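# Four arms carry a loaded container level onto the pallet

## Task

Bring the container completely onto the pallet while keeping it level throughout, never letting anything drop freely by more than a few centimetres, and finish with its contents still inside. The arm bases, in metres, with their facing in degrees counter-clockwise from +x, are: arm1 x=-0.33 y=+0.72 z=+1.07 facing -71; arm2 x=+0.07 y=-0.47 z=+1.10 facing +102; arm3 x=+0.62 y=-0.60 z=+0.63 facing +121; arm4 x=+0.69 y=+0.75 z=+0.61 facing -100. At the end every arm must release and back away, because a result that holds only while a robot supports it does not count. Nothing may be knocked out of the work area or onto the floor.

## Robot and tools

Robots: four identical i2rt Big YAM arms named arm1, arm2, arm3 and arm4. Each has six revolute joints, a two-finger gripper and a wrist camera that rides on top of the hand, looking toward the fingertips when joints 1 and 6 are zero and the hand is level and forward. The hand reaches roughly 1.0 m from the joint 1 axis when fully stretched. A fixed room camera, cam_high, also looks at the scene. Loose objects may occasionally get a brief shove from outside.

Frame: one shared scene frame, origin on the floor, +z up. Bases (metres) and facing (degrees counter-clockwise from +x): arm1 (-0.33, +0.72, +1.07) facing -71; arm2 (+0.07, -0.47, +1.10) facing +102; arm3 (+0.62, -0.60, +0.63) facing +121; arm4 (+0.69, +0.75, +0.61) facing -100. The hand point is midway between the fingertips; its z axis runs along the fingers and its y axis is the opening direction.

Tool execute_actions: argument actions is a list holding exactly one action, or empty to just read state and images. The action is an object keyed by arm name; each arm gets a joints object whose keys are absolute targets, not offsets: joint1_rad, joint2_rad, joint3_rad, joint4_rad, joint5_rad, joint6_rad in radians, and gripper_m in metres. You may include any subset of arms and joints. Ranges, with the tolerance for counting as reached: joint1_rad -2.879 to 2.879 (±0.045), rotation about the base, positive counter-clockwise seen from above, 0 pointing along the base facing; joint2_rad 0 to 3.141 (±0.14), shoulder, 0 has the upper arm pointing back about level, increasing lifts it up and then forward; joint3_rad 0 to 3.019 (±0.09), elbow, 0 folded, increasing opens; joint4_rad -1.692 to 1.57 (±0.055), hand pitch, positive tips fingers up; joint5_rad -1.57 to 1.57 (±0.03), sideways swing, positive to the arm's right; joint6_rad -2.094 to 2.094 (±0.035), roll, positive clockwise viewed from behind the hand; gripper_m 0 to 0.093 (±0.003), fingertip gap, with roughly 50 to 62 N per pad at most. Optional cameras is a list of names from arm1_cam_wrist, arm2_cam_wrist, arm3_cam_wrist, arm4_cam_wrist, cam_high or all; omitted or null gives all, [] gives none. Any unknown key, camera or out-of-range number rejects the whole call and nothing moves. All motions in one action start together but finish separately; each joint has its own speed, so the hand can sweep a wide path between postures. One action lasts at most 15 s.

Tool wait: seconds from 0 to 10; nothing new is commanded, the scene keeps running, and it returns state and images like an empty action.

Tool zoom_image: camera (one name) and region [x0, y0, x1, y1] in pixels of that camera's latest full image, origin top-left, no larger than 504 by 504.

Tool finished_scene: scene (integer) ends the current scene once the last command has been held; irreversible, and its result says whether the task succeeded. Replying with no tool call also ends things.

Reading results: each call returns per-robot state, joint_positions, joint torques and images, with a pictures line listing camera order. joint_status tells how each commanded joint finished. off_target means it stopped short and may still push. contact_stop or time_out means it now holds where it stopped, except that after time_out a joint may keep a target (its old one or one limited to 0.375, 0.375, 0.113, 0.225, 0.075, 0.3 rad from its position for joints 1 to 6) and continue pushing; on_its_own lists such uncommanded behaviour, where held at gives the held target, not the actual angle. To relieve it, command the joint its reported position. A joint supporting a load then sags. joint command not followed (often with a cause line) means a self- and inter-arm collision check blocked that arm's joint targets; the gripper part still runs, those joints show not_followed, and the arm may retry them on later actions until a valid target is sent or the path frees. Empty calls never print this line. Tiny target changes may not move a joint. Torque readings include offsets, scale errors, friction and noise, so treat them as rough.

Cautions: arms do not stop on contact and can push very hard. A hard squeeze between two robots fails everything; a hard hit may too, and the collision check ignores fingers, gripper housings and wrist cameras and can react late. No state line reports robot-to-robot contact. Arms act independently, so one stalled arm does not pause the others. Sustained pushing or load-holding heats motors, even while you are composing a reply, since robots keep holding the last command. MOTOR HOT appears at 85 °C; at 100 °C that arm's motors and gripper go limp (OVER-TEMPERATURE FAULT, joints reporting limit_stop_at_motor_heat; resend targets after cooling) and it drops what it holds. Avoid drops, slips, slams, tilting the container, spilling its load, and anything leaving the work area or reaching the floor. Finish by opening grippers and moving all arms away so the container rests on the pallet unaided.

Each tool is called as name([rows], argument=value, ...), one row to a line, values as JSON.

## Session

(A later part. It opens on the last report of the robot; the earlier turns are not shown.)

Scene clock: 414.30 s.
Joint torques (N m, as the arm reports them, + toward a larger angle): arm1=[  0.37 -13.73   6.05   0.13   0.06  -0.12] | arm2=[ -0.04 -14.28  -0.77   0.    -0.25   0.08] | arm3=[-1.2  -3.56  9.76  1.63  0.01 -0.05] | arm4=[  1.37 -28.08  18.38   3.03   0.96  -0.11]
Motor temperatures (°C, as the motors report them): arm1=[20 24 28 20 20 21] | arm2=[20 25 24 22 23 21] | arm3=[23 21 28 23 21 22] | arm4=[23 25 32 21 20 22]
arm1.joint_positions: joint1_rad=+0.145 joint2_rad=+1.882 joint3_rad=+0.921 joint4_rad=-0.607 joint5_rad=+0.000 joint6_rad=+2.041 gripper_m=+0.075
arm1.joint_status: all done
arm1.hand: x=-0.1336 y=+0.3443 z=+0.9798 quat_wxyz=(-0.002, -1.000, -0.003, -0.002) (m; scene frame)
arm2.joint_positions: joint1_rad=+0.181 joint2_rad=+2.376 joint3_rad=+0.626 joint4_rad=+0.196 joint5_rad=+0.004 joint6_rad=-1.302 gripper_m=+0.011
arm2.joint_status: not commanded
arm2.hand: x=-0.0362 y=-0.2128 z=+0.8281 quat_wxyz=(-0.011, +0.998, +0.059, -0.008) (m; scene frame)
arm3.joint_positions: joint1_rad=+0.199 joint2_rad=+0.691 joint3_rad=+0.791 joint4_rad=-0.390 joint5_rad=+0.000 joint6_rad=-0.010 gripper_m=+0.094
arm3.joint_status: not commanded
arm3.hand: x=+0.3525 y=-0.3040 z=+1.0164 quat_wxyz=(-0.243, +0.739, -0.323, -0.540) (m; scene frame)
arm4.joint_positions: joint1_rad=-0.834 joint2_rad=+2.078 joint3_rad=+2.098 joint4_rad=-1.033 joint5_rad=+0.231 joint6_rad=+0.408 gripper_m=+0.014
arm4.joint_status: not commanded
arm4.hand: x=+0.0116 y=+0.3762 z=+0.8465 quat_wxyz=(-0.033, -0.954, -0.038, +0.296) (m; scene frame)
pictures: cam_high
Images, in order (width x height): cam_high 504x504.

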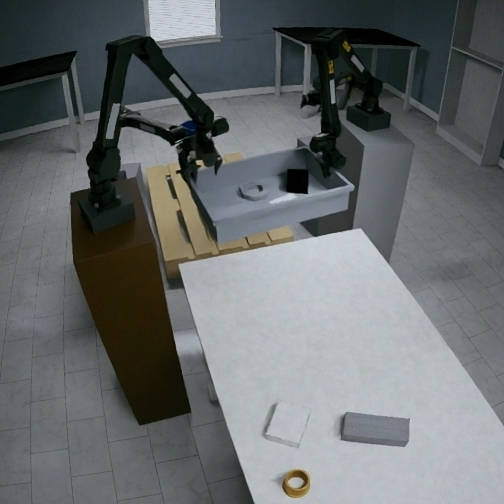

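execute_actions([
  {"arm1":{"joints":{"joint1_rad":-0.3,"joint2_rad":1.0,"joint3_rad":0.8,"joint4_rad":-1.0,"joint6_rad":1.0}},"arm2":{"joints":{"joint1_rad":-0.062,"joint3_rad":0.615,"joint4_rad":0.215,"joint6_rad":-1.545}},"arm4":{"joints":{"joint1_rad":-0.78,"joint2_rad":1.77,"joint3_rad":1.865,"joint4_rad":-0.90,"joint5_rad":0.275,"joint6_rad":0.455}}},
], cameras=["cam_high","arm3_cam_wrist"])

Scene clock: 441.47 s.
Joint torques (N m, as the arm reports them, + toward a larger angle): arm1=[-1.04 -5.58  9.89  0.8   0.04 -0.15] | arm2=[  0.36 -14.36  -2.21   0.06  -0.55  -0.01] | arm3=[-1.36 -3.47  9.6   1.61  0.01 -0.04] | arm4=[  2.72 -23.69  18.4    3.7    0.95   0.03]
Motor temperatures (°C, as the motors report them): arm1=[20 23 28 20 19 21] | arm2=[20 25 24 22 23 21] | arm3=[23 21 28 23 21 22] | arm4=[23 27 34 21 21 22]
arm1.joint_positions: joint1_rad=-0.296 joint2_rad=+0.998 joint3_rad=+0.793 joint4_rad=-0.986 joint5_rad=+0.000 joint6_rad=+1.011 gripper_m=+0.075
arm1.joint_status: all done
arm1.hand: x=-0.3159 y=+0.3813 z=+1.2474 quat_wxyz=(-0.183, -0.939, -0.287, +0.048) (m; scene frame)
arm2.joint_positions: joint1_rad=-0.067 joint2_rad=+2.376 joint3_rad=+0.625 joint4_rad=+0.213 joint5_rad=+0.010 joint6_rad=-1.540 gripper_m=+0.011
arm2.joint_status: all done
arm2.hand: x=+0.0307 y=-0.1912 z=+0.8274 quat_wxyz=(-0.020, +0.998, +0.054, -0.003) (m; scene frame)
arm3.joint_positions: joint1_rad=+0.199 joint2_rad=+0.691 joint3_rad=+0.791 joint4_rad=-0.390 joint5_rad=+0.000 joint6_rad=-0.010 gripper_m=+0.094
arm3.joint_status: not commanded
arm3.hand: x=+0.3525 y=-0.3040 z=+1.0164 quat_wxyz=(-0.243, +0.739, -0.323, -0.540) (m; scene frame)
arm4.joint_positions: joint1_rad=-0.796 joint2_rad=+1.870 joint3_rad=+1.802 joint4_rad=-0.968 joint5_rad=+0.257 joint6_rad=+0.449 gripper_m=+0.014
arm4.joint_status: joint4_rad time_out (moved +0.065 of +0.133); the others done
arm4.on_its_own: joint4_rad reads -0.968 and still pushes toward -0.900 since a time_out
arm4.hand: x=+0.0843 y=+0.3952 z=+0.8547 quat_wxyz=(-0.028, -0.956, -0.034, +0.291) (m; scene frame)
pictures: arm3_cam_wrist, cam_high
Images, in order (width x height): arm3_cam_wrist 504x504, cam_high 504x504.

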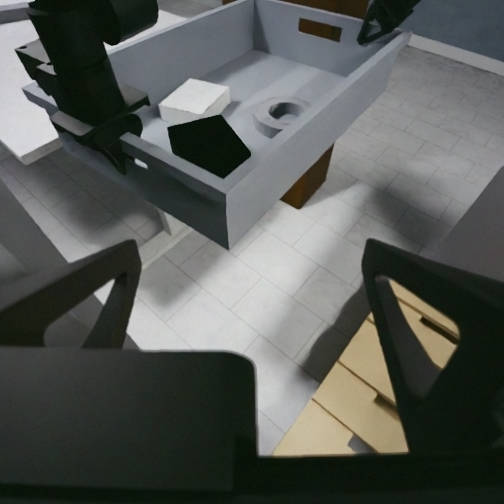

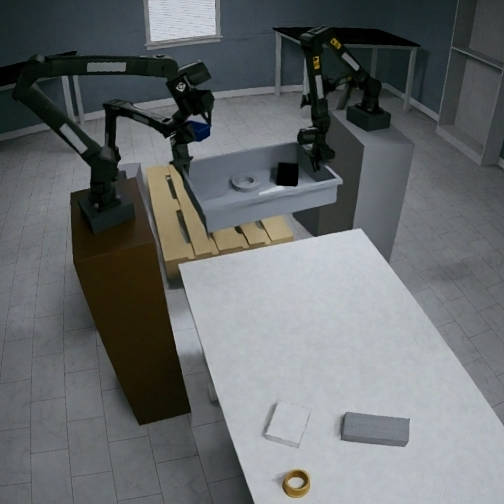

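execute_actions([
  {"arm2":{"joints":{"joint1_rad":-0.29,"joint2_rad":2.32,"joint3_rad":0.69,"joint4_rad":0.12,"joint6_rad":-1.768}},"arm4":{"joints":{"joint1_rad":-0.75,"joint2_rad":1.615,"joint3_rad":1.615,"joint4_rad":-0.81,"joint5_rad":0.29,"joint6_rad":0.476}}},
], cameras=[])

execute_actions([
  {"arm2":{"joints":{"joint1_rad":-0.473,"joint2_rad":2.31,"joint3_rad":0.765,"joint4_rad":0.045,"joint6_rad":-1.948}},"arm4":{"joints":{"joint1_rad":-0.705,"joint2_rad":1.478,"joint3_rad":1.436,"joint4_rad":-0.79,"joint5_rad":0.315,"joint6_rad":0.516}}},
], cameras=["cam_high"])

Scene clock: 478.93 s.
Joint torques (N m, as the arm reports them, + toward a larger angle): arm1=[-0.86 -5.68  9.81  0.81  0.05 -0.15] | arm2=[  0.43 -16.7   -0.52  -1.04  -0.29   0.09] | arm3=[-1.59 -3.89  9.73  1.59  0.   -0.05] | arm4=[  2.87 -20.56  18.86   3.82   1.07   0.01]
Motor temperatures (°C, as the motors report them): arm1=[20 23 31 20 19 21] | arm2=[20 25 24 22 23 21] | arm3=[23 21 28 23 21 22] | arm4=[23 26 35 22 21 22]
arm1.joint_positions: joint1_rad=-0.296 joint2_rad=+0.998 joint3_rad=+0.793 joint4_rad=-0.986 joint5_rad=+0.000 joint6_rad=+1.011 gripper_m=+0.075
arm1.joint_status: not commanded
arm1.hand: x=-0.3159 y=+0.3813 z=+1.2474 quat_wxyz=(-0.183, -0.939, -0.287, +0.048) (m; scene frame)
arm2.joint_positions: joint1_rad=-0.294 joint2_rad=+2.374 joint3_rad=+0.688 joint4_rad=+0.141 joint5_rad=+0.004 joint6_rad=-1.772 gripper_m=+0.011
arm2.joint_status: all done
arm2.hand: x=+0.0955 y=-0.1678 z=+0.8236 quat_wxyz=(-0.015, +0.998, +0.057, -0.003) (m; scene frame)
arm3.joint_positions: joint1_rad=+0.199 joint2_rad=+0.691 joint3_rad=+0.791 joint4_rad=-0.390 joint5_rad=+0.000 joint6_rad=-0.010 gripper_m=+0.094
arm3.joint_status: not commanded
arm3.hand: x=+0.3525 y=-0.3040 z=+1.0164 quat_wxyz=(-0.243, +0.739, -0.323, -0.540) (m; scene frame)
arm4.joint_positions: joint1_rad=-0.768 joint2_rad=+1.703 joint3_rad=+1.546 joint4_rad=-0.881 joint5_rad=+0.270 joint6_rad=+0.472 gripper_m=+0.014
arm4.joint_status: joint4_rad time_out (moved +0.087 of +0.158); the others done
arm4.on_its_own: joint4_rad reads -0.881 and still pushes toward -0.810 since a time_out
arm4.hand: x=+0.1450 y=+0.4173 z=+0.8451 quat_wxyz=(-0.029, -0.955, -0.035, +0.292) (m; scene frame)
pictures: none
No camera images: the call's "cameras" was empty. Leave "cameras" out to get every camera's image.

not run: a stop came earlier in this reply.

execute_actions([
  {"arm2":{"joints":{"joint1_rad":-0.473,"joint2_rad":2.295,"joint3_rad":0.755,"joint4_rad":0.035,"joint6_rad":-1.945}},"arm4":{"joints":{"joint1_rad":-0.70,"joint2_rad":1.475,"joint3_rad":1.445,"joint4_rad":-0.79,"joint5_rad":0.315,"joint6_rad":0.516}}},
], cameras=[])

Scene clock: 491.23 s.
Joint torques (N m, as the arm reports them, + toward a larger angle): arm1=[-0.88 -5.65  9.81  0.82  0.05 -0.16] | arm2=[  0.57 -18.19   0.6   -1.45  -0.04   0.2 ] | arm3=[-1.01 -3.49  9.66  1.6   0.01 -0.05] | arm4=[  2.73 -18.5   19.53   3.3    0.93  -0.04]
Motor temperatures (°C, as the motors report them): arm1=[20 22 31 20 19 21] | arm2=[20 25 24 22 23 21] | arm3=[23 21 28 23 21 22] | arm4=[23 26 36 22 21 22]
arm1.joint_positions: joint1_rad=-0.296 joint2_rad=+0.998 joint3_rad=+0.793 joint4_rad=-0.986 joint5_rad=+0.000 joint6_rad=+1.011 gripper_m=+0.075
arm1.joint_status: not commanded
arm1.hand: x=-0.3159 y=+0.3813 z=+1.2474 quat_wxyz=(-0.183, -0.939, -0.287, +0.048) (m; scene frame)
arm2.joint_positions: joint1_rad=-0.480 joint2_rad=+2.360 joint3_rad=+0.748 joint4_rad=+0.064 joint5_rad=-0.001 joint6_rad=-1.959 gripper_m=+0.011
arm2.joint_status: all done
arm2.hand: x=+0.1566 y=-0.1545 z=+0.8249 quat_wxyz=(-0.014, +0.998, +0.057, -0.004) (m; scene frame)
arm3.joint_positions: joint1_rad=+0.199 joint2_rad=+0.691 joint3_rad=+0.791 joint4_rad=-0.390 joint5_rad=+0.000 joint6_rad=-0.010 gripper_m=+0.094
arm3.joint_status: not commanded
arm3.hand: x=+0.3525 y=-0.3040 z=+1.0164 quat_wxyz=(-0.243, +0.739, -0.323, -0.540) (m; scene frame)
arm4.joint_positions: joint1_rad=-0.717 joint2_rad=+1.562 joint3_rad=+1.369 joint4_rad=-0.847 joint5_rad=+0.298 joint6_rad=+0.517 gripper_m=+0.014
arm4.joint_status: joint4_rad time_out (moved +0.034 of +0.091); the others done
arm4.on_its_own: joint4_rad reads -0.847 and still pushes toward -0.790 since a time_out
arm4.hand: x=+0.2038 y=+0.4283 z=+0.8451 quat_wxyz=(-0.031, -0.954, -0.034, +0.297) (m; scene frame)
pictures: none
No camera images: the call's "cameras" was empty. Leave "cameras" out to get every camera's image.

execute_actions([
  {"arm1":{"joints":{"joint1_rad":0.272,"joint2_rad":2.085,"joint3_rad":1.40,"joint4_rad":-0.864,"joint6_rad":0.49,"gripper_m":0.093}},"arm2":{"joints":{"joint1_rad":-0.612,"joint2_rad":2.29,"joint3_rad":0.845,"joint4_rad":-0.055,"joint6_rad":-2.08}},"arm3":{"joints":{"joint1_rad":0.0,"joint2_rad":1.5,"joint3_rad":1.9,"joint4_rad":-1.69,"joint6_rad":2.05}},"arm4":{"joints":{"joint1_rad":-0.645,"joint2_rad":1.335,"joint3_rad":1.305,"joint4_rad":-0.81,"joint5_rad":0.34,"joint6_rad":0.562}}},
])

Scene clock: 514.87 s.
Joint torques (N m, as the arm reports them, + toward a larger angle): arm1=[ -1.41 -22.34   8.8    0.71   0.02  -0.12] | arm2=[  0.87 -18.98   1.83  -1.62   0.01   0.23] | arm3=[ -1.88 -16.62  10.83   0.32   0.1   -0.03] | arm4=[  2.76 -15.83  19.87   2.97   0.75  -0.06]
Motor temperatures (°C, as the motors report them): arm1=[20 22 31 20 19 21] | arm2=[20 25 23 22 23 21] | arm3=[23 21 29 23 21 22] | arm4=[23 25 37 21 21 22]
arm1.joint_positions: joint1_rad=+0.283 joint2_rad=+2.096 joint3_rad=+1.374 joint4_rad=-0.865 joint5_rad=+0.000 joint6_rad=+0.501 gripper_m=+0.093
arm1.joint_status: all done
arm1.hand: x=-0.0081 y=+0.2669 z=+0.9950 quat_wxyz=(+0.006, -0.666, -0.746, -0.002) (m; scene frame)
arm2.joint_positions: joint1_rad=-0.621 joint2_rad=+2.352 joint3_rad=+0.835 joint4_rad=-0.022 joint5_rad=-0.003 joint6_rad=-2.097 gripper_m=+0.011
arm2.joint_status: all done
arm2.hand: x=+0.2149 y=-0.1363 z=+0.8272 quat_wxyz=(-0.018, +0.998, +0.056, +0.000) (m; scene frame)
arm3.joint_positions: joint1_rad=+0.003 joint2_rad=+1.510 joint3_rad=+1.854 joint4_rad=-1.678 joint5_rad=+0.000 joint6_rad=+2.037 gripper_m=+0.094
arm3.joint_status: all done
arm3.hand: x=+0.3647 y=-0.1774 z=+1.0260 quat_wxyz=(+0.052, +0.037, -0.993, -0.099) (m; scene frame)
arm4.joint_positions: joint1_rad=-0.662 joint2_rad=+1.414 joint3_rad=+1.226 joint4_rad=-0.858 joint5_rad=+0.328 joint6_rad=+0.565 gripper_m=+0.014
arm4.joint_status: all done
arm4.hand: x=+0.2626 y=+0.4448 z=+0.8525 quat_wxyz=(-0.033, -0.952, -0.034, +0.301) (m; scene frame)
pictures: arm1_cam_wrist, arm2_cam_wrist, arm3_cam_wrist, arm4_cam_wrist, cam_high
Images, in order (width x height): arm1_cam_wrist 504x504, arm2_cam_wrist 504x504, arm3_cam_wrist 504x504, arm4_cam_wrist 504x504, cam_high 504x504.

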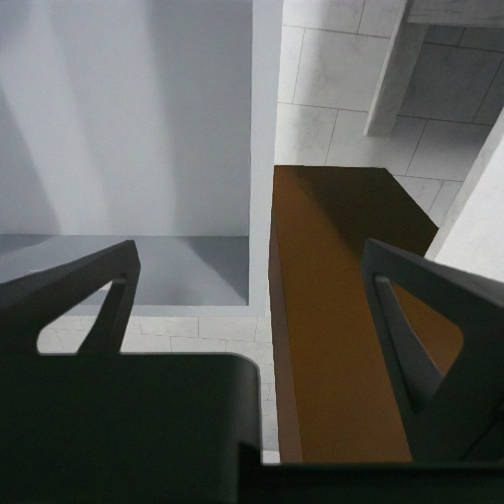

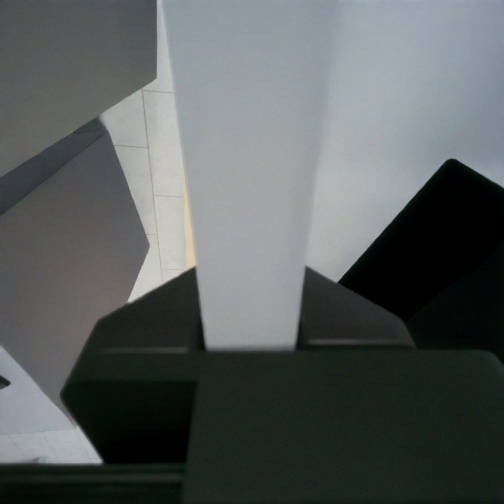

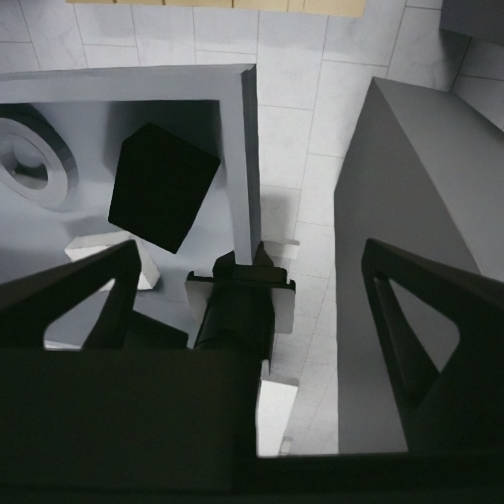

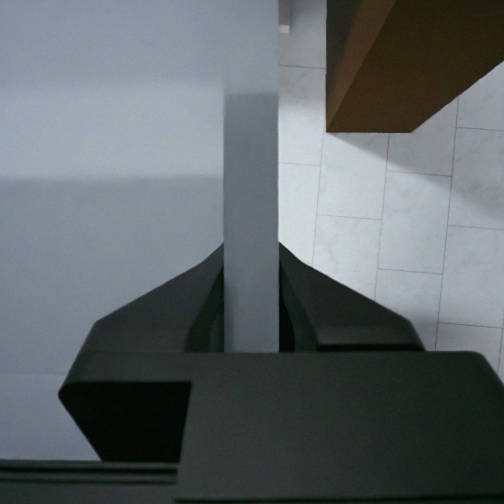

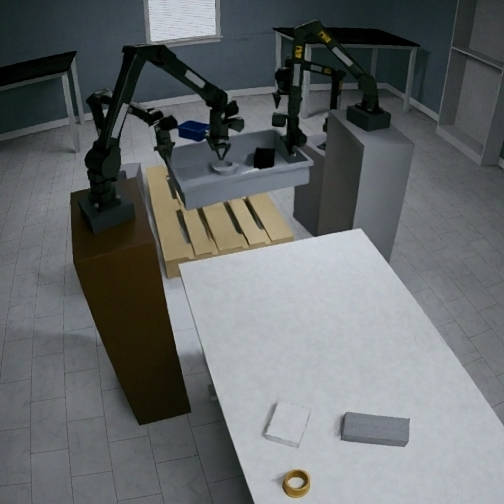

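execute_actions([
  {"arm1":{"joints":{"joint1_rad":0.255,"joint2_rad":2.245,"joint3_rad":1.375,"joint4_rad":-0.68}},"arm3":{"joints":{"joint1_rad":0.03,"joint2_rad":1.785,"joint3_rad":1.975}}},
], cameras=["arm1_cam_wrist","arm3_cam_wrist"])

Scene clock: 521.60 s.
Joint torques (N m, as the arm reports them, + toward a larger angle): arm1=[ -1.18 -22.92   6.41   1.18   0.02  -0.12] | arm2=[  0.74 -18.93   1.85  -1.5    0.04   0.21] | arm3=[ -1.1  -23.57   9.41  -0.01   0.1   -0.04] | arm4=[  2.81 -15.53  19.87   2.93   0.71  -0.06]
Motor temperatures (°C, as the motors report them): arm1=[20 23 31 20 19 21] | arm2=[20 25 23 22 23 21] | arm3=[23 21 29 23 21 22] | arm4=[23 25 37 21 21 22]
arm1.joint_positions: joint1_rad=+0.264 joint2_rad=+2.253 joint3_rad=+1.367 joint4_rad=-0.694 joint5_rad=+0.000 joint6_rad=+0.501 gripper_m=+0.093
arm1.joint_status: all done
arm1.hand: x=-0.0172 y=+0.2610 z=+0.9088 quat_wxyz=(+0.003, -0.674, -0.739, -0.001) (m; scene frame)
arm2.joint_positions: joint1_rad=-0.620 joint2_rad=+2.350 joint3_rad=+0.835 joint4_rad=-0.024 joint5_rad=-0.003 joint6_rad=-2.095 gripper_m=+0.011
arm2.joint_status: not commanded
arm2.hand: x=+0.2144 y=-0.1361 z=+0.8277 quat_wxyz=(-0.018, +0.998, +0.055, -0.001) (m; scene frame)
arm3.joint_positions: joint1_rad=+0.021 joint2_rad=+1.818 joint3_rad=+1.948 joint4_rad=-1.681 joint5_rad=-0.001 joint6_rad=+2.038 gripper_m=+0.094
arm3.joint_status: all done
arm3.hand: x=+0.3159 y=-0.1151 z=+0.9070 quat_wxyz=(+0.001, +0.046, -0.999, -0.003) (m; scene frame)
arm4.joint_positions: joint1_rad=-0.662 joint2_rad=+1.414 joint3_rad=+1.226 joint4_rad=-0.858 joint5_rad=+0.329 joint6_rad=+0.565 gripper_m=+0.014
arm4.joint_status: not commanded
arm4.hand: x=+0.2625 y=+0.4449 z=+0.8525 quat_wxyz=(-0.032, -0.952, -0.034, +0.302) (m; scene frame)
pictures: arm1_cam_wrist, arm3_cam_wrist
Images, in order (width x height): arm1_cam_wrist 504x504, arm3_cam_wrist 504x504.

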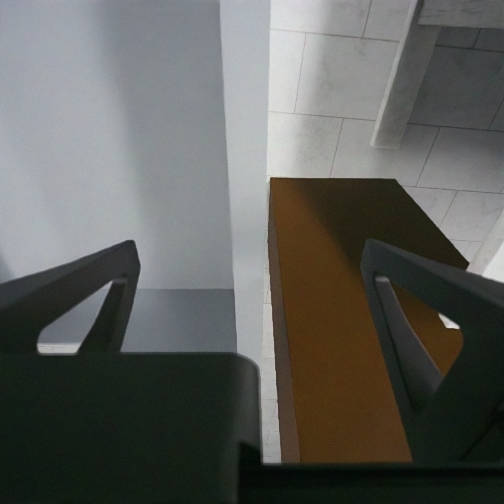

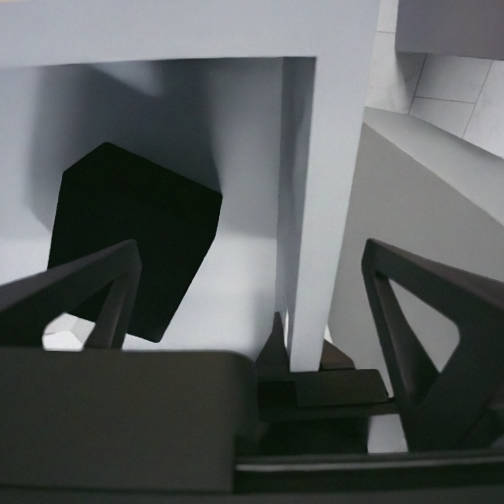

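execute_actions([
  {"arm1":{"joints":{"joint2_rad":2.33,"joint3_rad":1.385,"joint4_rad":-0.62}},"arm3":{"joints":{"joint1_rad":0.047,"joint2_rad":1.72,"joint3_rad":1.875}}},
], cameras=["arm3_cam_wrist"])

execute_actions([
  {"arm1":{"joints":{"joint2_rad":2.405,"joint3_rad":1.41,"joint4_rad":-0.555}},"arm3":{"joints":{"joint3_rad":1.68,"joint4_rad":-1.475}}},
], cameras=["arm1_cam_wrist","arm3_cam_wrist"])

Scene clock: 535.60 s.
Joint torques (N m, as the arm reports them, + toward a larger angle): arm1=[ -1.2  -22.16   6.69   1.12   0.02  -0.12] | arm2=[  0.77 -18.85   1.82  -1.53   0.04   0.21] | arm3=[ -1.78 -20.86   8.13   0.37   0.1   -0.15] | arm4=[  2.72 -15.84  19.87   2.96   0.7   -0.06]
Motor temperatures (°C, as the motors report them): arm1=[20 24 30 20 19 21] | arm2=[20 25 23 22 23 21] | arm3=[23 22 29 23 21 22] | arm4=[23 25 38 21 21 22]
arm1.joint_positions: joint1_rad=+0.264 joint2_rad=+2.323 joint3_rad=+1.367 joint4_rad=-0.633 joint5_rad=+0.000 joint6_rad=+0.501 gripper_m=+0.093
arm1.joint_status: all done
arm1.hand: x=-0.0207 y=+0.2663 z=+0.8720 quat_wxyz=(+0.007, -0.674, -0.739, -0.002) (m; scene frame)
arm2.joint_positions: joint1_rad=-0.620 joint2_rad=+2.350 joint3_rad=+0.835 joint4_rad=-0.024 joint5_rad=-0.003 joint6_rad=-2.095 gripper_m=+0.011
arm2.joint_status: not commanded
arm2.hand: x=+0.2144 y=-0.1361 z=+0.8277 quat_wxyz=(-0.018, +0.998, +0.055, -0.001) (m; scene frame)
arm3.joint_positions: joint1_rad=+0.021 joint2_rad=+1.818 joint3_rad=+1.943 joint4_rad=-1.681 joint5_rad=-0.001 joint6_rad=+2.038 gripper_m=+0.094
arm3.joint_status: joint1_rad not_followed (moved +0.000 of +0.026); joint2_rad not_followed (moved +0.000 of -0.098); joint3_rad not_followed (moved -0.005 of -0.073)
arm3.hand: x=+0.3165 y=-0.1161 z=+0.9050 quat_wxyz=(-0.001, +0.046, -0.999, -0.001) (m; scene frame)
arm4.joint_positions: joint1_rad=-0.662 joint2_rad=+1.414 joint3_rad=+1.226 joint4_rad=-0.858 joint5_rad=+0.329 joint6_rad=+0.565 gripper_m=+0.014
arm4.joint_status: not commanded
arm4.hand: x=+0.2625 y=+0.4449 z=+0.8525 quat_wxyz=(-0.032, -0.952, -0.034, +0.302) (m; scene frame)
pictures: arm3_cam_wrist
joint command not followed: on one or more control steps a check withheld the commanded joint targets of the arm3 arm, and it was not sent them on those steps. On the call's last step the targets were still withheld.
cause: the commanded joint targets would bring a part of the robot too close to another arm (this arm's wrist (the part past joint 4) and the other arm's wrist (the part past joint 4), along the way the arms are being sent); next, command targets that bring no part of the robot closer to that arm.
Images, in order (width x height): arm3_cam_wrist 504x504.

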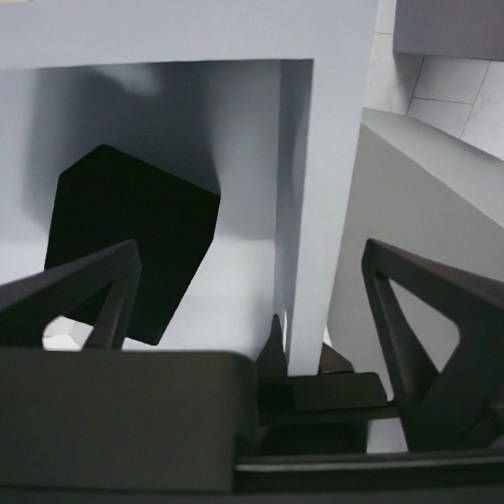

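Scene clock: 537.70 s.
Joint torques (N m, as the arm reports them, + toward a larger angle): arm1=[ -1.15 -21.35   6.53   1.16   0.01  -0.12] | arm2=[  0.7  -18.87   1.83  -1.52   0.04   0.21] | arm3=[ -1.56 -21.38   7.86   0.27   0.09  -0.09] | arm4=[  2.75 -15.82  19.86   2.97   0.69  -0.06]
Motor temperatures (°C, as the motors report them): arm1=[20 24 30 20 19 21] | arm2=[20 25 23 22 23 21] | arm3=[23 22 28 23 21 22] | arm4=[23 25 38 21 21 22]
arm1.joint_positions: joint1_rad=+0.264 joint2_rad=+2.394 joint3_rad=+1.391 joint4_rad=-0.568 joint5_rad=+0.000 joint6_rad=+0.501 gripper_m=+0.093
arm1.joint_status: all done
arm1.hand: x=-0.0178 y=+0.2620 z=+0.8395 quat_wxyz=(-0.002, -0.674, -0.739, +0.000) (m; scene frame)
arm2.joint_positions: joint1_rad=-0.620 joint2_rad=+2.350 joint3_rad=+0.835 joint4_rad=-0.024 joint5_rad=-0.003 joint6_rad=-2.095 gripper_m=+0.011
arm2.joint_status: not commanded
arm2.hand: x=+0.2144 y=-0.1361 z=+0.8277 quat_wxyz=(-0.018, +0.998, +0.055, -0.001) (m; scene frame)
arm3.joint_positions: joint1_rad=+0.021 joint2_rad=+1.818 joint3_rad=+1.943 joint4_rad=-1.681 joint5_rad=-0.001 joint6_rad=+2.038 gripper_m=+0.094
arm3.joint_status: joint3_rad time_out (moved +0.000 of -0.263); joint4_rad time_out (moved +0.000 of +0.206)
arm3.on_its_own: joint3_rad is held at +1.948, not at your +1.680, since a time_out; joint4_rad is held at -1.681, not at your -1.475, since a time_out
arm3.hand: x=+0.3165 y=-0.1161 z=+0.9050 quat_wxyz=(-0.001, +0.046, -0.999, -0.001) (m; scene frame)
arm4.joint_positions: joint1_rad=-0.662 joint2_rad=+1.414 joint3_rad=+1.226 joint4_rad=-0.858 joint5_rad=+0.329 joint6_rad=+0.565 gripper_m=+0.014
arm4.joint_status: not commanded
arm4.hand: x=+0.2625 y=+0.4449 z=+0.8525 quat_wxyz=(-0.032, -0.952, -0.034, +0.302) (m; scene frame)
pictures: arm1_cam_wrist, arm3_cam_wrist
joint command not followed: on one or more control steps a check withheld the commanded joint targets of the arm3 arm, and it was not sent them on those steps. On the call's last step the targets were still withheld.
cause: the commanded joint targets would bring a part of the robot too close to another arm (this arm's wrist (the part past joint 4) and the other arm's wrist (the part past joint 4)); next, command targets that bring no part of the robot closer to that arm.
Images, in order (width x height): arm1_cam_wrist 504x504, arm3_cam_wrist 504x504.

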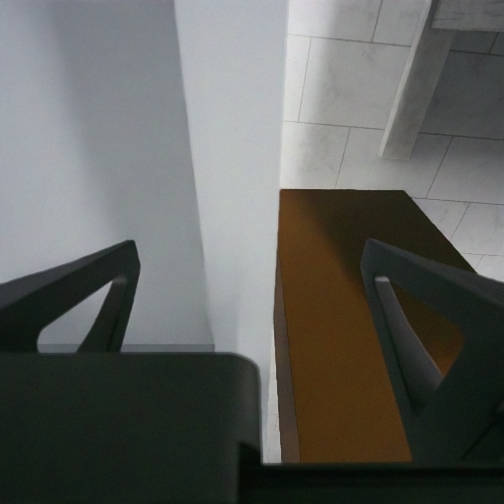

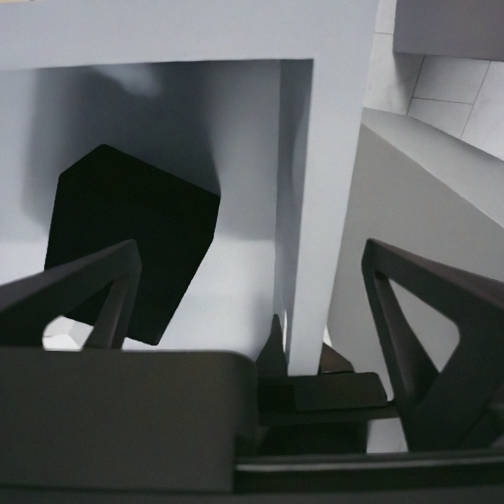

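execute_actions([
  {"arm1":{"joints":{"gripper_m":0}},"arm3":{"joints":{"joint1_rad":-0.035,"joint2_rad":1.68,"joint3_rad":1.82,"joint4_rad":-1.66,"joint6_rad":1.965}}},
], cameras=["arm3_cam_wrist"])

Scene clock: 550.20 s.
Joint torques (N m, as the arm reports them, + toward a larger angle): arm1=[ -1.27 -21.53   6.51   1.04   0.52  -0.09] | arm2=[  0.7  -18.79   1.83  -1.49   0.1    0.21] | arm3=[ -1.76 -20.97   7.95   0.39   0.11  -0.11] | arm4=[  2.74 -15.81  19.97   2.96   0.7   -0.06]
Motor temperatures (°C, as the motors report them): arm1=[20 24 29 20 19 21] | arm2=[20 26 23 22 23 21] | arm3=[23 22 28 23 21 22] | arm4=[23 25 39 21 21 22]
arm1.joint_positions: joint1_rad=+0.264 joint2_rad=+2.393 joint3_rad=+1.392 joint4_rad=-0.564 joint5_rad=-0.013 joint6_rad=+0.498 gripper_m=+0.014
arm1.joint_status: gripper_m off_target (ended at +0.014, target +0.000)
arm1.hand: x=-0.0151 y=+0.2620 z=+0.8399 quat_wxyz=(-0.006, -0.672, -0.740, -0.006) (m; scene frame)
arm2.joint_positions: joint1_rad=-0.620 joint2_rad=+2.350 joint3_rad=+0.835 joint4_rad=-0.024 joint5_rad=-0.004 joint6_rad=-2.095 gripper_m=+0.011
arm2.joint_status: not commanded
arm2.hand: x=+0.2140 y=-0.1360 z=+0.8277 quat_wxyz=(-0.018, +0.998, +0.055, -0.002) (m; scene frame)
arm3.joint_positions: joint1_rad=+0.021 joint2_rad=+1.818 joint3_rad=+1.943 joint4_rad=-1.681 joint5_rad=-0.001 joint6_rad=+2.038 gripper_m=+0.094
arm3.joint_status: joint1_rad time_out (moved +0.000 of -0.056); joint2_rad not_followed (moved +0.000 of -0.138); joint3_rad time_out (moved +0.000 of -0.123); joint4_rad not_followed (moved +0.000 of +0.021); joint6_rad time_out (moved +0.000 of -0.073)
arm3.on_its_own: joint1_rad is held at +0.021, not at your -0.035, since a time_out; joint3_rad is held at +1.948, not at your +1.820, since a time_out; joint6_rad is held at +2.038, not at your +1.965, since a time_out
arm3.hand: x=+0.3165 y=-0.1161 z=+0.9050 quat_wxyz=(-0.001, +0.046, -0.999, -0.001) (m; scene frame)
arm4.joint_positions: joint1_rad=-0.662 joint2_rad=+1.414 joint3_rad=+1.225 joint4_rad=-0.858 joint5_rad=+0.328 joint6_rad=+0.565 gripper_m=+0.014
arm4.joint_status: not commanded
arm4.hand: x=+0.2627 y=+0.4450 z=+0.8521 quat_wxyz=(-0.032, -0.952, -0.034, +0.301) (m; scene frame)
pictures: arm3_cam_wrist
joint command not followed: on one or more control steps a check withheld the commanded joint targets of the arm3 arm, and it was not sent them on those steps. On the call's last step the targets were still withheld.
cause: the commanded joint targets would bring a part of the robot too close to another arm (this arm's wrist (the part past joint 4) and the other arm's wrist (the part past joint 4)); next, command targets that bring no part of the robot closer to that arm.
Images, in order (width x height): arm3_cam_wrist 504x504.

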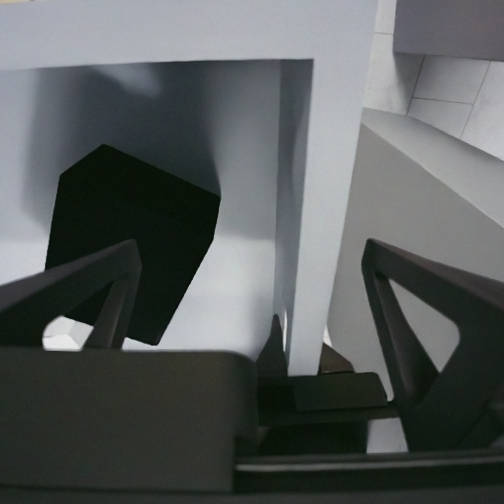

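Move only joint 1 away first.

execute_actions([
  {"arm3":{"joints":{"joint1_rad":-0.07,"joint2_rad":1.79,"joint3_rad":1.96,"joint4_rad":-1.681,"joint6_rad":2.038}}},
], cameras=[])

execute_actions([
  {"arm3":{"joints":{"joint1_rad":-0.05,"joint2_rad":1.68,"joint3_rad":1.82,"joint4_rad":-1.66,"joint6_rad":1.95}}},
], cameras=["arm3_cam_wrist"])

Scene clock: 557.73 s.
Joint torques (N m, as the arm reports them, + toward a larger angle): arm1=[ -1.02 -22.25   6.53   1.02   0.54  -0.02] | arm2=[  0.85 -19.1    1.62  -1.46   0.     0.26] | arm3=[ -3.34 -23.26   8.91   0.69   0.8   -0.13] | arm4=[  2.88 -15.91  20.06   2.97   0.52  -0.04]
Motor temperatures (°C, as the motors report them): arm1=[20 24 29 20 19 21] | arm2=[20 26 23 22 23 21] | arm3=[23 22 28 23 21 22] | arm4=[23 25 39 21 21 22]
arm1.joint_positions: joint1_rad=+0.264 joint2_rad=+2.393 joint3_rad=+1.392 joint4_rad=-0.564 joint5_rad=-0.013 joint6_rad=+0.494 gripper_m=+0.014
arm1.joint_status: not commanded
arm1.hand: x=-0.0151 y=+0.2620 z=+0.8399 quat_wxyz=(-0.006, -0.671, -0.741, -0.006) (m; scene frame)
arm2.joint_positions: joint1_rad=-0.621 joint2_rad=+2.350 joint3_rad=+0.838 joint4_rad=-0.025 joint5_rad=-0.002 joint6_rad=-2.099 gripper_m=+0.011
arm2.joint_status: not commanded
arm2.hand: x=+0.2156 y=-0.1347 z=+0.8278 quat_wxyz=(-0.018, +0.998, +0.057, +0.000) (m; scene frame)
arm3.joint_positions: joint1_rad=-0.052 joint2_rad=+1.818 joint3_rad=+1.943 joint4_rad=-1.690 joint5_rad=-0.016 joint6_rad=+2.038 gripper_m=+0.094
arm3.joint_status: all done
arm3.hand: x=+0.3509 y=-0.0987 z=+0.9050 quat_wxyz=(+0.004, +0.009, -1.000, +0.007) (m; scene frame)
arm4.joint_positions: joint1_rad=-0.664 joint2_rad=+1.414 joint3_rad=+1.225 joint4_rad=-0.858 joint5_rad=+0.332 joint6_rad=+0.564 gripper_m=+0.014
arm4.joint_status: not commanded
arm4.hand: x=+0.2619 y=+0.4462 z=+0.8523 quat_wxyz=(-0.030, -0.952, -0.033, +0.302) (m; scene frame)
pictures: none
joint command not followed: on one or more control steps a check withheld the commanded joint targets of the arm3 arm, and it was not sent them on those steps.
cause: the commanded joint targets would bring a part of the robot too close to another arm (this arm's wrist (the part past joint 4) and the other arm's wrist (the part past joint 4)); next, command targets that bring no part of the robot closer to that arm.
No camera images: the call's "cameras" was empty. Leave "cameras" out to get every camera's image.

Scene clock: 558.73 s.
Joint torques (N m, as the arm reports them, + toward a larger angle): arm1=[ -1.29 -21.45   6.53   1.04   0.53  -0.05] | arm2=[  0.81 -18.92   1.6   -1.4    0.05   0.25] | arm3=[ -1.03 -20.74   8.07   0.8    0.25  -0.25] | arm4=[  2.87 -15.76  19.96   2.95   0.65  -0.04]
Motor temperatures (°C, as the motors report them): arm1=[20 24 29 20 19 21] | arm2=[20 26 23 22 23 21] | arm3=[23 22 28 23 21 22] | arm4=[23 25 39 21 21 22]
arm1.joint_positions: joint1_rad=+0.264 joint2_rad=+2.393 joint3_rad=+1.392 joint4_rad=-0.564 joint5_rad=-0.013 joint6_rad=+0.494 gripper_m=+0.014
arm1.joint_status: not commanded
arm1.hand: x=-0.0151 y=+0.2620 z=+0.8399 quat_wxyz=(-0.006, -0.671, -0.741, -0.006) (m; scene frame)
arm2.joint_positions: joint1_rad=-0.621 joint2_rad=+2.350 joint3_rad=+0.838 joint4_rad=-0.026 joint5_rad=-0.003 joint6_rad=-2.099 gripper_m=+0.011
arm2.joint_status: not commanded
arm2.hand: x=+0.2153 y=-0.1351 z=+0.8277 quat_wxyz=(-0.018, +0.998, +0.057, -0.001) (m; scene frame)
arm3.joint_positions: joint1_rad=-0.052 joint2_rad=+1.697 joint3_rad=+1.815 joint4_rad=-1.672 joint5_rad=-0.003 joint6_rad=+1.963 gripper_m=+0.094
arm3.joint_status: all done
arm3.hand: x=+0.3714 y=-0.1334 z=+0.9197 quat_wxyz=(+0.001, +0.047, -0.999, -0.002) (m; scene frame)
arm4.joint_positions: joint1_rad=-0.664 joint2_rad=+1.414 joint3_rad=+1.225 joint4_rad=-0.858 joint5_rad=+0.330 joint6_rad=+0.564 gripper_m=+0.014
arm4.joint_status: not commanded
arm4.hand: x=+0.2621 y=+0.4458 z=+0.8522 quat_wxyz=(-0.031, -0.952, -0.034, +0.302) (m; scene frame)
pictures: arm3_cam_wrist
Images, in order (width x height): arm3_cam_wrist 504x504.

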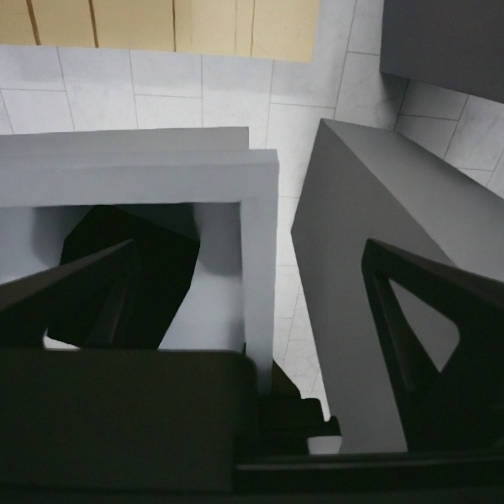

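execute_actions([
  {"arm3":{"joints":{"joint1_rad":0.0,"joint6_rad":2.005}}},
], cameras=[])

execute_actions([
  {"arm3":{"joints":{"joint2_rad":1.71,"joint3_rad":1.675,"joint4_rad":-1.505}}},
], cameras=["arm3_cam_wrist","cam_high"])

Scene clock: 567.77 s.
Joint torques (N m, as the arm reports them, + toward a larger angle): arm1=[ -1.31 -21.47   6.53   1.02   0.52  -0.05] | arm2=[  0.86 -18.87   1.6   -1.4    0.05   0.25] | arm3=[ -1.27 -20.59   7.9    0.84   0.22  -0.01] | arm4=[  2.87 -15.86  19.98   2.96   0.65  -0.04]
Motor temperatures (°C, as the motors report them): arm1=[20 24 29 20 19 21] | arm2=[20 26 23 22 23 21] | arm3=[23 22 28 23 21 22] | arm4=[23 25 39 21 21 22]
arm1.joint_positions: joint1_rad=+0.264 joint2_rad=+2.393 joint3_rad=+1.392 joint4_rad=-0.564 joint5_rad=-0.013 joint6_rad=+0.494 gripper_m=+0.014
arm1.joint_status: not commanded
arm1.hand: x=-0.0151 y=+0.2620 z=+0.8399 quat_wxyz=(-0.006, -0.671, -0.741, -0.006) (m; scene frame)
arm2.joint_positions: joint1_rad=-0.621 joint2_rad=+2.350 joint3_rad=+0.838 joint4_rad=-0.026 joint5_rad=-0.003 joint6_rad=-2.099 gripper_m=+0.011
arm2.joint_status: not commanded
arm2.hand: x=+0.2153 y=-0.1351 z=+0.8277 quat_wxyz=(-0.018, +0.998, +0.057, -0.001) (m; scene frame)
arm3.joint_positions: joint1_rad=-0.002 joint2_rad=+1.697 joint3_rad=+1.815 joint4_rad=-1.672 joint5_rad=-0.003 joint6_rad=+1.992 gripper_m=+0.094
arm3.joint_status: all done
arm3.hand: x=+0.3490 y=-0.1459 z=+0.9196 quat_wxyz=(+0.001, +0.057, -0.998, -0.001) (m; scene frame)
arm4.joint_positions: joint1_rad=-0.664 joint2_rad=+1.414 joint3_rad=+1.225 joint4_rad=-0.858 joint5_rad=+0.330 joint6_rad=+0.564 gripper_m=+0.014
arm4.joint_status: not commanded
arm4.hand: x=+0.2621 y=+0.4458 z=+0.8522 quat_wxyz=(-0.031, -0.952, -0.034, +0.302) (m; scene frame)
pictures: none
No camera images: the call's "cameras" was empty. Leave "cameras" out to get every camera's image.

Scene clock: 569.73 s.
Joint torques (N m, as the arm reports them, + toward a larger angle): arm1=[ -1.24 -21.53   6.54   1.04   0.53  -0.04] | arm2=[  0.9  -18.86   1.59  -1.42   0.05   0.26] | arm3=[ -1.22 -18.99   8.1    0.31   0.19  -0.01] | arm4=[  2.86 -15.83  19.98   2.96   0.65  -0.04]
Motor temperatures (°C, as the motors report them): arm1=[20 24 29 20 19 21] | arm2=[20 26 23 22 23 21] | arm3=[23 22 28 23 21 22] | arm4=[23 25 39 21 21 22]
arm1.joint_positions: joint1_rad=+0.264 joint2_rad=+2.393 joint3_rad=+1.392 joint4_rad=-0.564 joint5_rad=-0.013 joint6_rad=+0.494 gripper_m=+0.014
arm1.joint_status: not commanded
arm1.hand: x=-0.0151 y=+0.2620 z=+0.8399 quat_wxyz=(-0.006, -0.671, -0.741, -0.006) (m; scene frame)
arm2.joint_positions: joint1_rad=-0.621 joint2_rad=+2.350 joint3_rad=+0.838 joint4_rad=-0.026 joint5_rad=-0.003 joint6_rad=-2.099 gripper_m=+0.011
arm2.joint_status: not commanded
arm2.hand: x=+0.2153 y=-0.1351 z=+0.8277 quat_wxyz=(-0.018, +0.998, +0.057, -0.001) (m; scene frame)
arm3.joint_positions: joint1_rad=-0.002 joint2_rad=+1.697 joint3_rad=+1.808 joint4_rad=-1.669 joint5_rad=-0.003 joint6_rad=+1.992 gripper_m=+0.094
arm3.joint_status: joint3_rad time_out (moved -0.007 of -0.140); joint4_rad time_out (moved +0.002 of +0.167); the others done
arm3.on_its_own: joint3_rad is held at +1.814, not at your +1.675, since a time_out; joint4_rad is held at -1.670, not at your -1.505, since a time_out
arm3.hand: x=+0.3494 y=-0.1467 z=+0.9169 quat_wxyz=(+0.000, +0.057, -0.998, +0.001) (m; scene frame)
arm4.joint_positions: joint1_rad=-0.664 joint2_rad=+1.414 joint3_rad=+1.225 joint4_rad=-0.858 joint5_rad=+0.330 joint6_rad=+0.564 gripper_m=+0.014
arm4.joint_status: not commanded
arm4.hand: x=+0.2621 y=+0.4458 z=+0.8522 quat_wxyz=(-0.031, -0.952, -0.034, +0.302) (m; scene frame)
pictures: arm3_cam_wrist, cam_high
joint command not followed: on one or more control steps a check withheld the commanded joint targets of the arm3 arm, and it was not sent them on those steps.
cause: the commanded joint targets would bring a part of the robot too close to another arm (this arm's wrist (the part past joint 4) and the other arm's wrist (the part past joint 4)); next, command targets that bring no part of the robot closer to that arm.
Images, in order (width x height): arm3_cam_wrist 504x504, cam_high 504x504.

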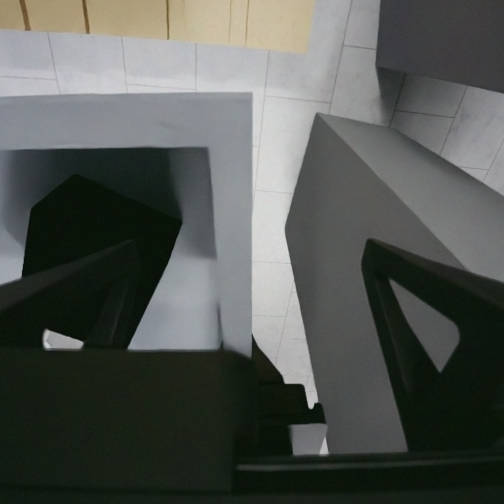

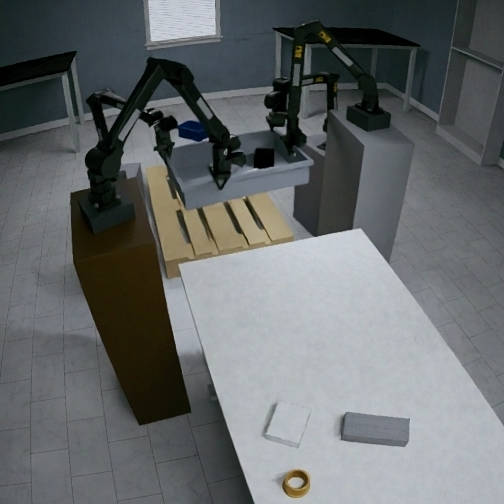

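execute_actions([
  {"arm3":{"joints":{"joint1_rad":-0.10,"joint2_rad":1.68,"joint3_rad":1.93,"joint4_rad":-1.69}}},
], cameras=[])

execute_actions([
  {"arm3":{"joints":{"joint1_rad":-0.142,"joint2_rad":1.80,"joint3_rad":2.055,"joint6_rad":0.285}}},
], cameras=["arm3_cam_wrist","cam_high"])

Scene clock: 591.33 s.
Joint torques (N m, as the arm reports them, + toward a larger angle): arm1=[ -1.2  -21.5    6.5    1.02   0.53  -0.05] | arm2=[  0.92 -18.91   1.6   -1.41   0.05   0.26] | arm3=[ -0.54 -20.1   10.96  -0.07   0.16  -0.02] | arm4=[  2.87 -15.81  19.97   2.96   0.65  -0.04]
Motor temperatures (°C, as the motors report them): arm1=[20 24 29 20 19 21] | arm2=[20 26 23 22 23 21] | arm3=[23 22 28 23 21 22] | arm4=[23 25 40 21 21 22]
arm1.joint_positions: joint1_rad=+0.264 joint2_rad=+2.393 joint3_rad=+1.392 joint4_rad=-0.564 joint5_rad=-0.013 joint6_rad=+0.494 gripper_m=+0.014
arm1.joint_status: not commanded
arm1.hand: x=-0.0151 y=+0.2620 z=+0.8399 quat_wxyz=(-0.006, -0.671, -0.741, -0.006) (m; scene frame)
arm2.joint_positions: joint1_rad=-0.621 joint2_rad=+2.350 joint3_rad=+0.838 joint4_rad=-0.026 joint5_rad=-0.003 joint6_rad=-2.099 gripper_m=+0.011
arm2.joint_status: not commanded
arm2.hand: x=+0.2153 y=-0.1351 z=+0.8277 quat_wxyz=(-0.018, +0.998, +0.057, -0.001) (m; scene frame)
arm3.joint_positions: joint1_rad=-0.108 joint2_rad=+1.697 joint3_rad=+1.883 joint4_rad=-1.678 joint5_rad=-0.002 joint6_rad=+1.993 gripper_m=+0.094
arm3.joint_status: all done
arm3.hand: x=+0.3931 y=-0.1099 z=+0.9464 quat_wxyz=(+0.012, +0.004, -0.999, -0.031) (m; scene frame)
arm4.joint_positions: joint1_rad=-0.664 joint2_rad=+1.414 joint3_rad=+1.225 joint4_rad=-0.858 joint5_rad=+0.330 joint6_rad=+0.564 gripper_m=+0.014
arm4.joint_status: not commanded
arm4.hand: x=+0.2621 y=+0.4458 z=+0.8522 quat_wxyz=(-0.031, -0.952, -0.034, +0.302) (m; scene frame)
pictures: none
No camera images: the call's "cameras" was empty. Leave "cameras" out to get every camera's image.

Scene clock: 593.57 s.
Joint torques (N m, as the arm reports them, + toward a larger angle): arm1=[ -1.24 -21.52   6.53   1.02   0.53  -0.04] | arm2=[  0.9  -18.89   1.59  -1.4    0.05   0.26] | arm3=[ -2.12 -20.7   11.26   0.18   0.13  -0.2 ] | arm4=[  2.86 -15.84  19.97   2.96   0.65  -0.05]
Motor temperatures (°C, as the motors report them): arm1=[20 24 29 20 19 21] | arm2=[20 26 23 22 23 21] | arm3=[23 22 28 23 21 22] | arm4=[23 25 40 21 21 22]
arm1.joint_positions: joint1_rad=+0.264 joint2_rad=+2.393 joint3_rad=+1.392 joint4_rad=-0.564 joint5_rad=-0.013 joint6_rad=+0.494 gripper_m=+0.014
arm1.joint_status: not commanded
arm1.hand: x=-0.0151 y=+0.2620 z=+0.8399 quat_wxyz=(-0.006, -0.671, -0.741, -0.006) (m; scene frame)
arm2.joint_positions: joint1_rad=-0.621 joint2_rad=+2.350 joint3_rad=+0.838 joint4_rad=-0.026 joint5_rad=-0.003 joint6_rad=-2.099 gripper_m=+0.011
arm2.joint_status: not commanded
arm2.hand: x=+0.2153 y=-0.1351 z=+0.8277 quat_wxyz=(-0.018, +0.998, +0.057, -0.001) (m; scene frame)
arm3.joint_positions: joint1_rad=-0.135 joint2_rad=+1.799 joint3_rad=+2.004 joint4_rad=-1.681 joint5_rad=-0.002 joint6_rad=+0.298 gripper_m=+0.094
arm3.joint_status: all done
arm3.hand: x=+0.3906 y=-0.0681 z=+0.9392 quat_wxyz=(-0.018, +0.743, -0.669, -0.036) (m; scene frame)
arm4.joint_positions: joint1_rad=-0.664 joint2_rad=+1.414 joint3_rad=+1.225 joint4_rad=-0.858 joint5_rad=+0.330 joint6_rad=+0.564 gripper_m=+0.014
arm4.joint_status: not commanded
arm4.hand: x=+0.2621 y=+0.4458 z=+0.8522 quat_wxyz=(-0.031, -0.952, -0.034, +0.302) (m; scene frame)
pictures: arm3_cam_wrist, cam_high
Images, in order (width x height): arm3_cam_wrist 504x504, cam_high 504x504.

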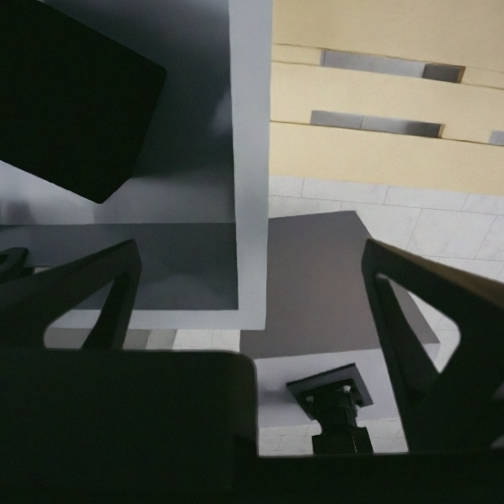

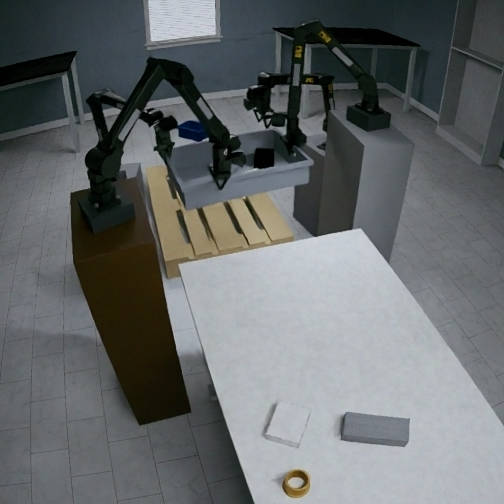

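execute_actions([
  {"arm3":{"joints":{"joint2_rad":1.835,"joint3_rad":1.84,"joint4_rad":-1.55}}},
], cameras=["arm3_cam_wrist"])

execute_actions([
  {"arm3":{"joints":{"gripper_m":0}}},
], cameras=["arm3_cam_wrist"])

Scene clock: 601.13 s.
Joint torques (N m, as the arm reports them, + toward a larger angle): arm1=[ -1.25 -21.54   6.55   1.01   0.53  -0.05] | arm2=[  0.93 -18.9    1.61  -1.41   0.05   0.25] | arm3=[ -2.07 -22.76   8.83   0.94   0.12  -0.23] | arm4=[  2.86 -15.83  19.96   2.96   0.65  -0.04]
Motor temperatures (°C, as the motors report them): arm1=[20 25 29 20 19 21] | arm2=[20 26 23 22 23 21] | arm3=[23 22 29 23 21 22] | arm4=[23 25 40 21 21 22]
arm1.joint_positions: joint1_rad=+0.264 joint2_rad=+2.393 joint3_rad=+1.392 joint4_rad=-0.564 joint5_rad=-0.013 joint6_rad=+0.494 gripper_m=+0.014
arm1.joint_status: not commanded
arm1.hand: x=-0.0151 y=+0.2620 z=+0.8399 quat_wxyz=(-0.006, -0.671, -0.741, -0.006) (m; scene frame)
arm2.joint_positions: joint1_rad=-0.621 joint2_rad=+2.350 joint3_rad=+0.838 joint4_rad=-0.026 joint5_rad=-0.003 joint6_rad=-2.099 gripper_m=+0.011
arm2.joint_status: not commanded
arm2.hand: x=+0.2153 y=-0.1351 z=+0.8277 quat_wxyz=(-0.018, +0.998, +0.057, -0.001) (m; scene frame)
arm3.joint_positions: joint1_rad=-0.135 joint2_rad=+1.847 joint3_rad=+1.823 joint4_rad=-1.564 joint5_rad=-0.002 joint6_rad=+0.298 gripper_m=+0.094
arm3.joint_status: all done
arm3.hand: x=+0.3926 y=-0.0716 z=+0.8442 quat_wxyz=(+0.005, +0.743, -0.669, +0.014) (m; scene frame)
arm4.joint_positions: joint1_rad=-0.664 joint2_rad=+1.414 joint3_rad=+1.225 joint4_rad=-0.858 joint5_rad=+0.330 joint6_rad=+0.564 gripper_m=+0.014
arm4.joint_status: not commanded
arm4.hand: x=+0.2621 y=+0.4458 z=+0.8522 quat_wxyz=(-0.031, -0.952, -0.034, +0.302) (m; scene frame)
pictures: arm3_cam_wrist
Images, in order (width x height): arm3_cam_wrist 504x504.

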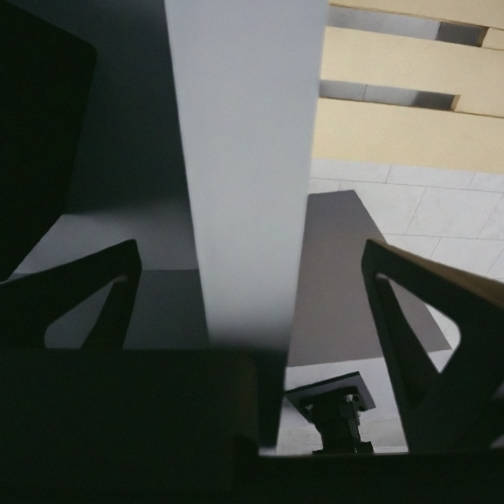

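Scene clock: 601.93 s.
Joint torques (N m, as the arm reports them, + toward a larger angle): arm1=[ -1.39 -21.75   6.52   1.     0.56  -0.05] | arm2=[  0.5  -18.95   1.61  -1.35  -0.02   0.22] | arm3=[ -2.05 -22.96   8.86   0.81   1.31  -0.16] | arm4=[  2.89 -15.31  19.97   2.95   0.66  -0.03]
Motor temperatures (°C, as the motors report them): arm1=[20 25 29 20 19 21] | arm2=[20 26 23 22 23 21] | arm3=[23 22 29 23 21 22] | arm4=[23 25 40 21 21 22]
arm1.joint_positions: joint1_rad=+0.263 joint2_rad=+2.395 joint3_rad=+1.392 joint4_rad=-0.563 joint5_rad=-0.015 joint6_rad=+0.494 gripper_m=+0.014
arm1.joint_status: not commanded
arm1.hand: x=-0.0152 y=+0.2623 z=+0.8389 quat_wxyz=(-0.006, -0.671, -0.741, -0.007) (m; scene frame)
arm2.joint_positions: joint1_rad=-0.619 joint2_rad=+2.350 joint3_rad=+0.838 joint4_rad=-0.027 joint5_rad=-0.002 joint6_rad=-2.095 gripper_m=+0.011
arm2.joint_status: not commanded
arm2.hand: x=+0.2147 y=-0.1349 z=+0.8279 quat_wxyz=(-0.017, +0.998, +0.056, +0.000) (m; scene frame)
arm3.joint_positions: joint1_rad=-0.137 joint2_rad=+1.846 joint3_rad=+1.823 joint4_rad=-1.559 joint5_rad=-0.029 joint6_rad=+0.292 gripper_m=+0.013
arm3.joint_status: gripper_m off_target (ended at +0.013, target +0.000)
arm3.hand: x=+0.3891 y=-0.0718 z=+0.8447 quat_wxyz=(+0.016, +0.744, -0.668, +0.005) (m; scene frame)
arm4.joint_positions: joint1_rad=-0.664 joint2_rad=+1.414 joint3_rad=+1.225 joint4_rad=-0.858 joint5_rad=+0.330 joint6_rad=+0.564 gripper_m=+0.014
arm4.joint_status: not commanded
arm4.hand: x=+0.2621 y=+0.4458 z=+0.8522 quat_wxyz=(-0.031, -0.952, -0.034, +0.302) (m; scene frame)
pictures: arm3_cam_wrist
Images, in order (width x height): arm3_cam_wrist 504x504.

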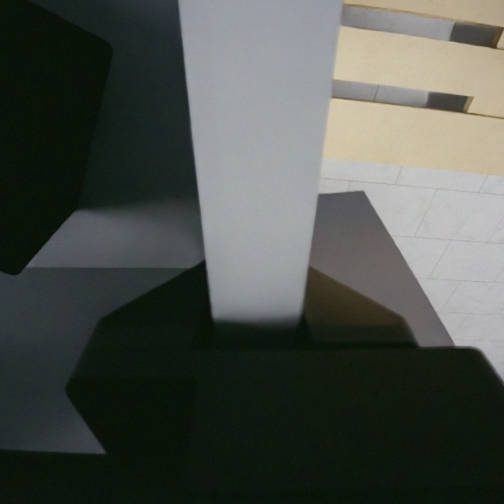

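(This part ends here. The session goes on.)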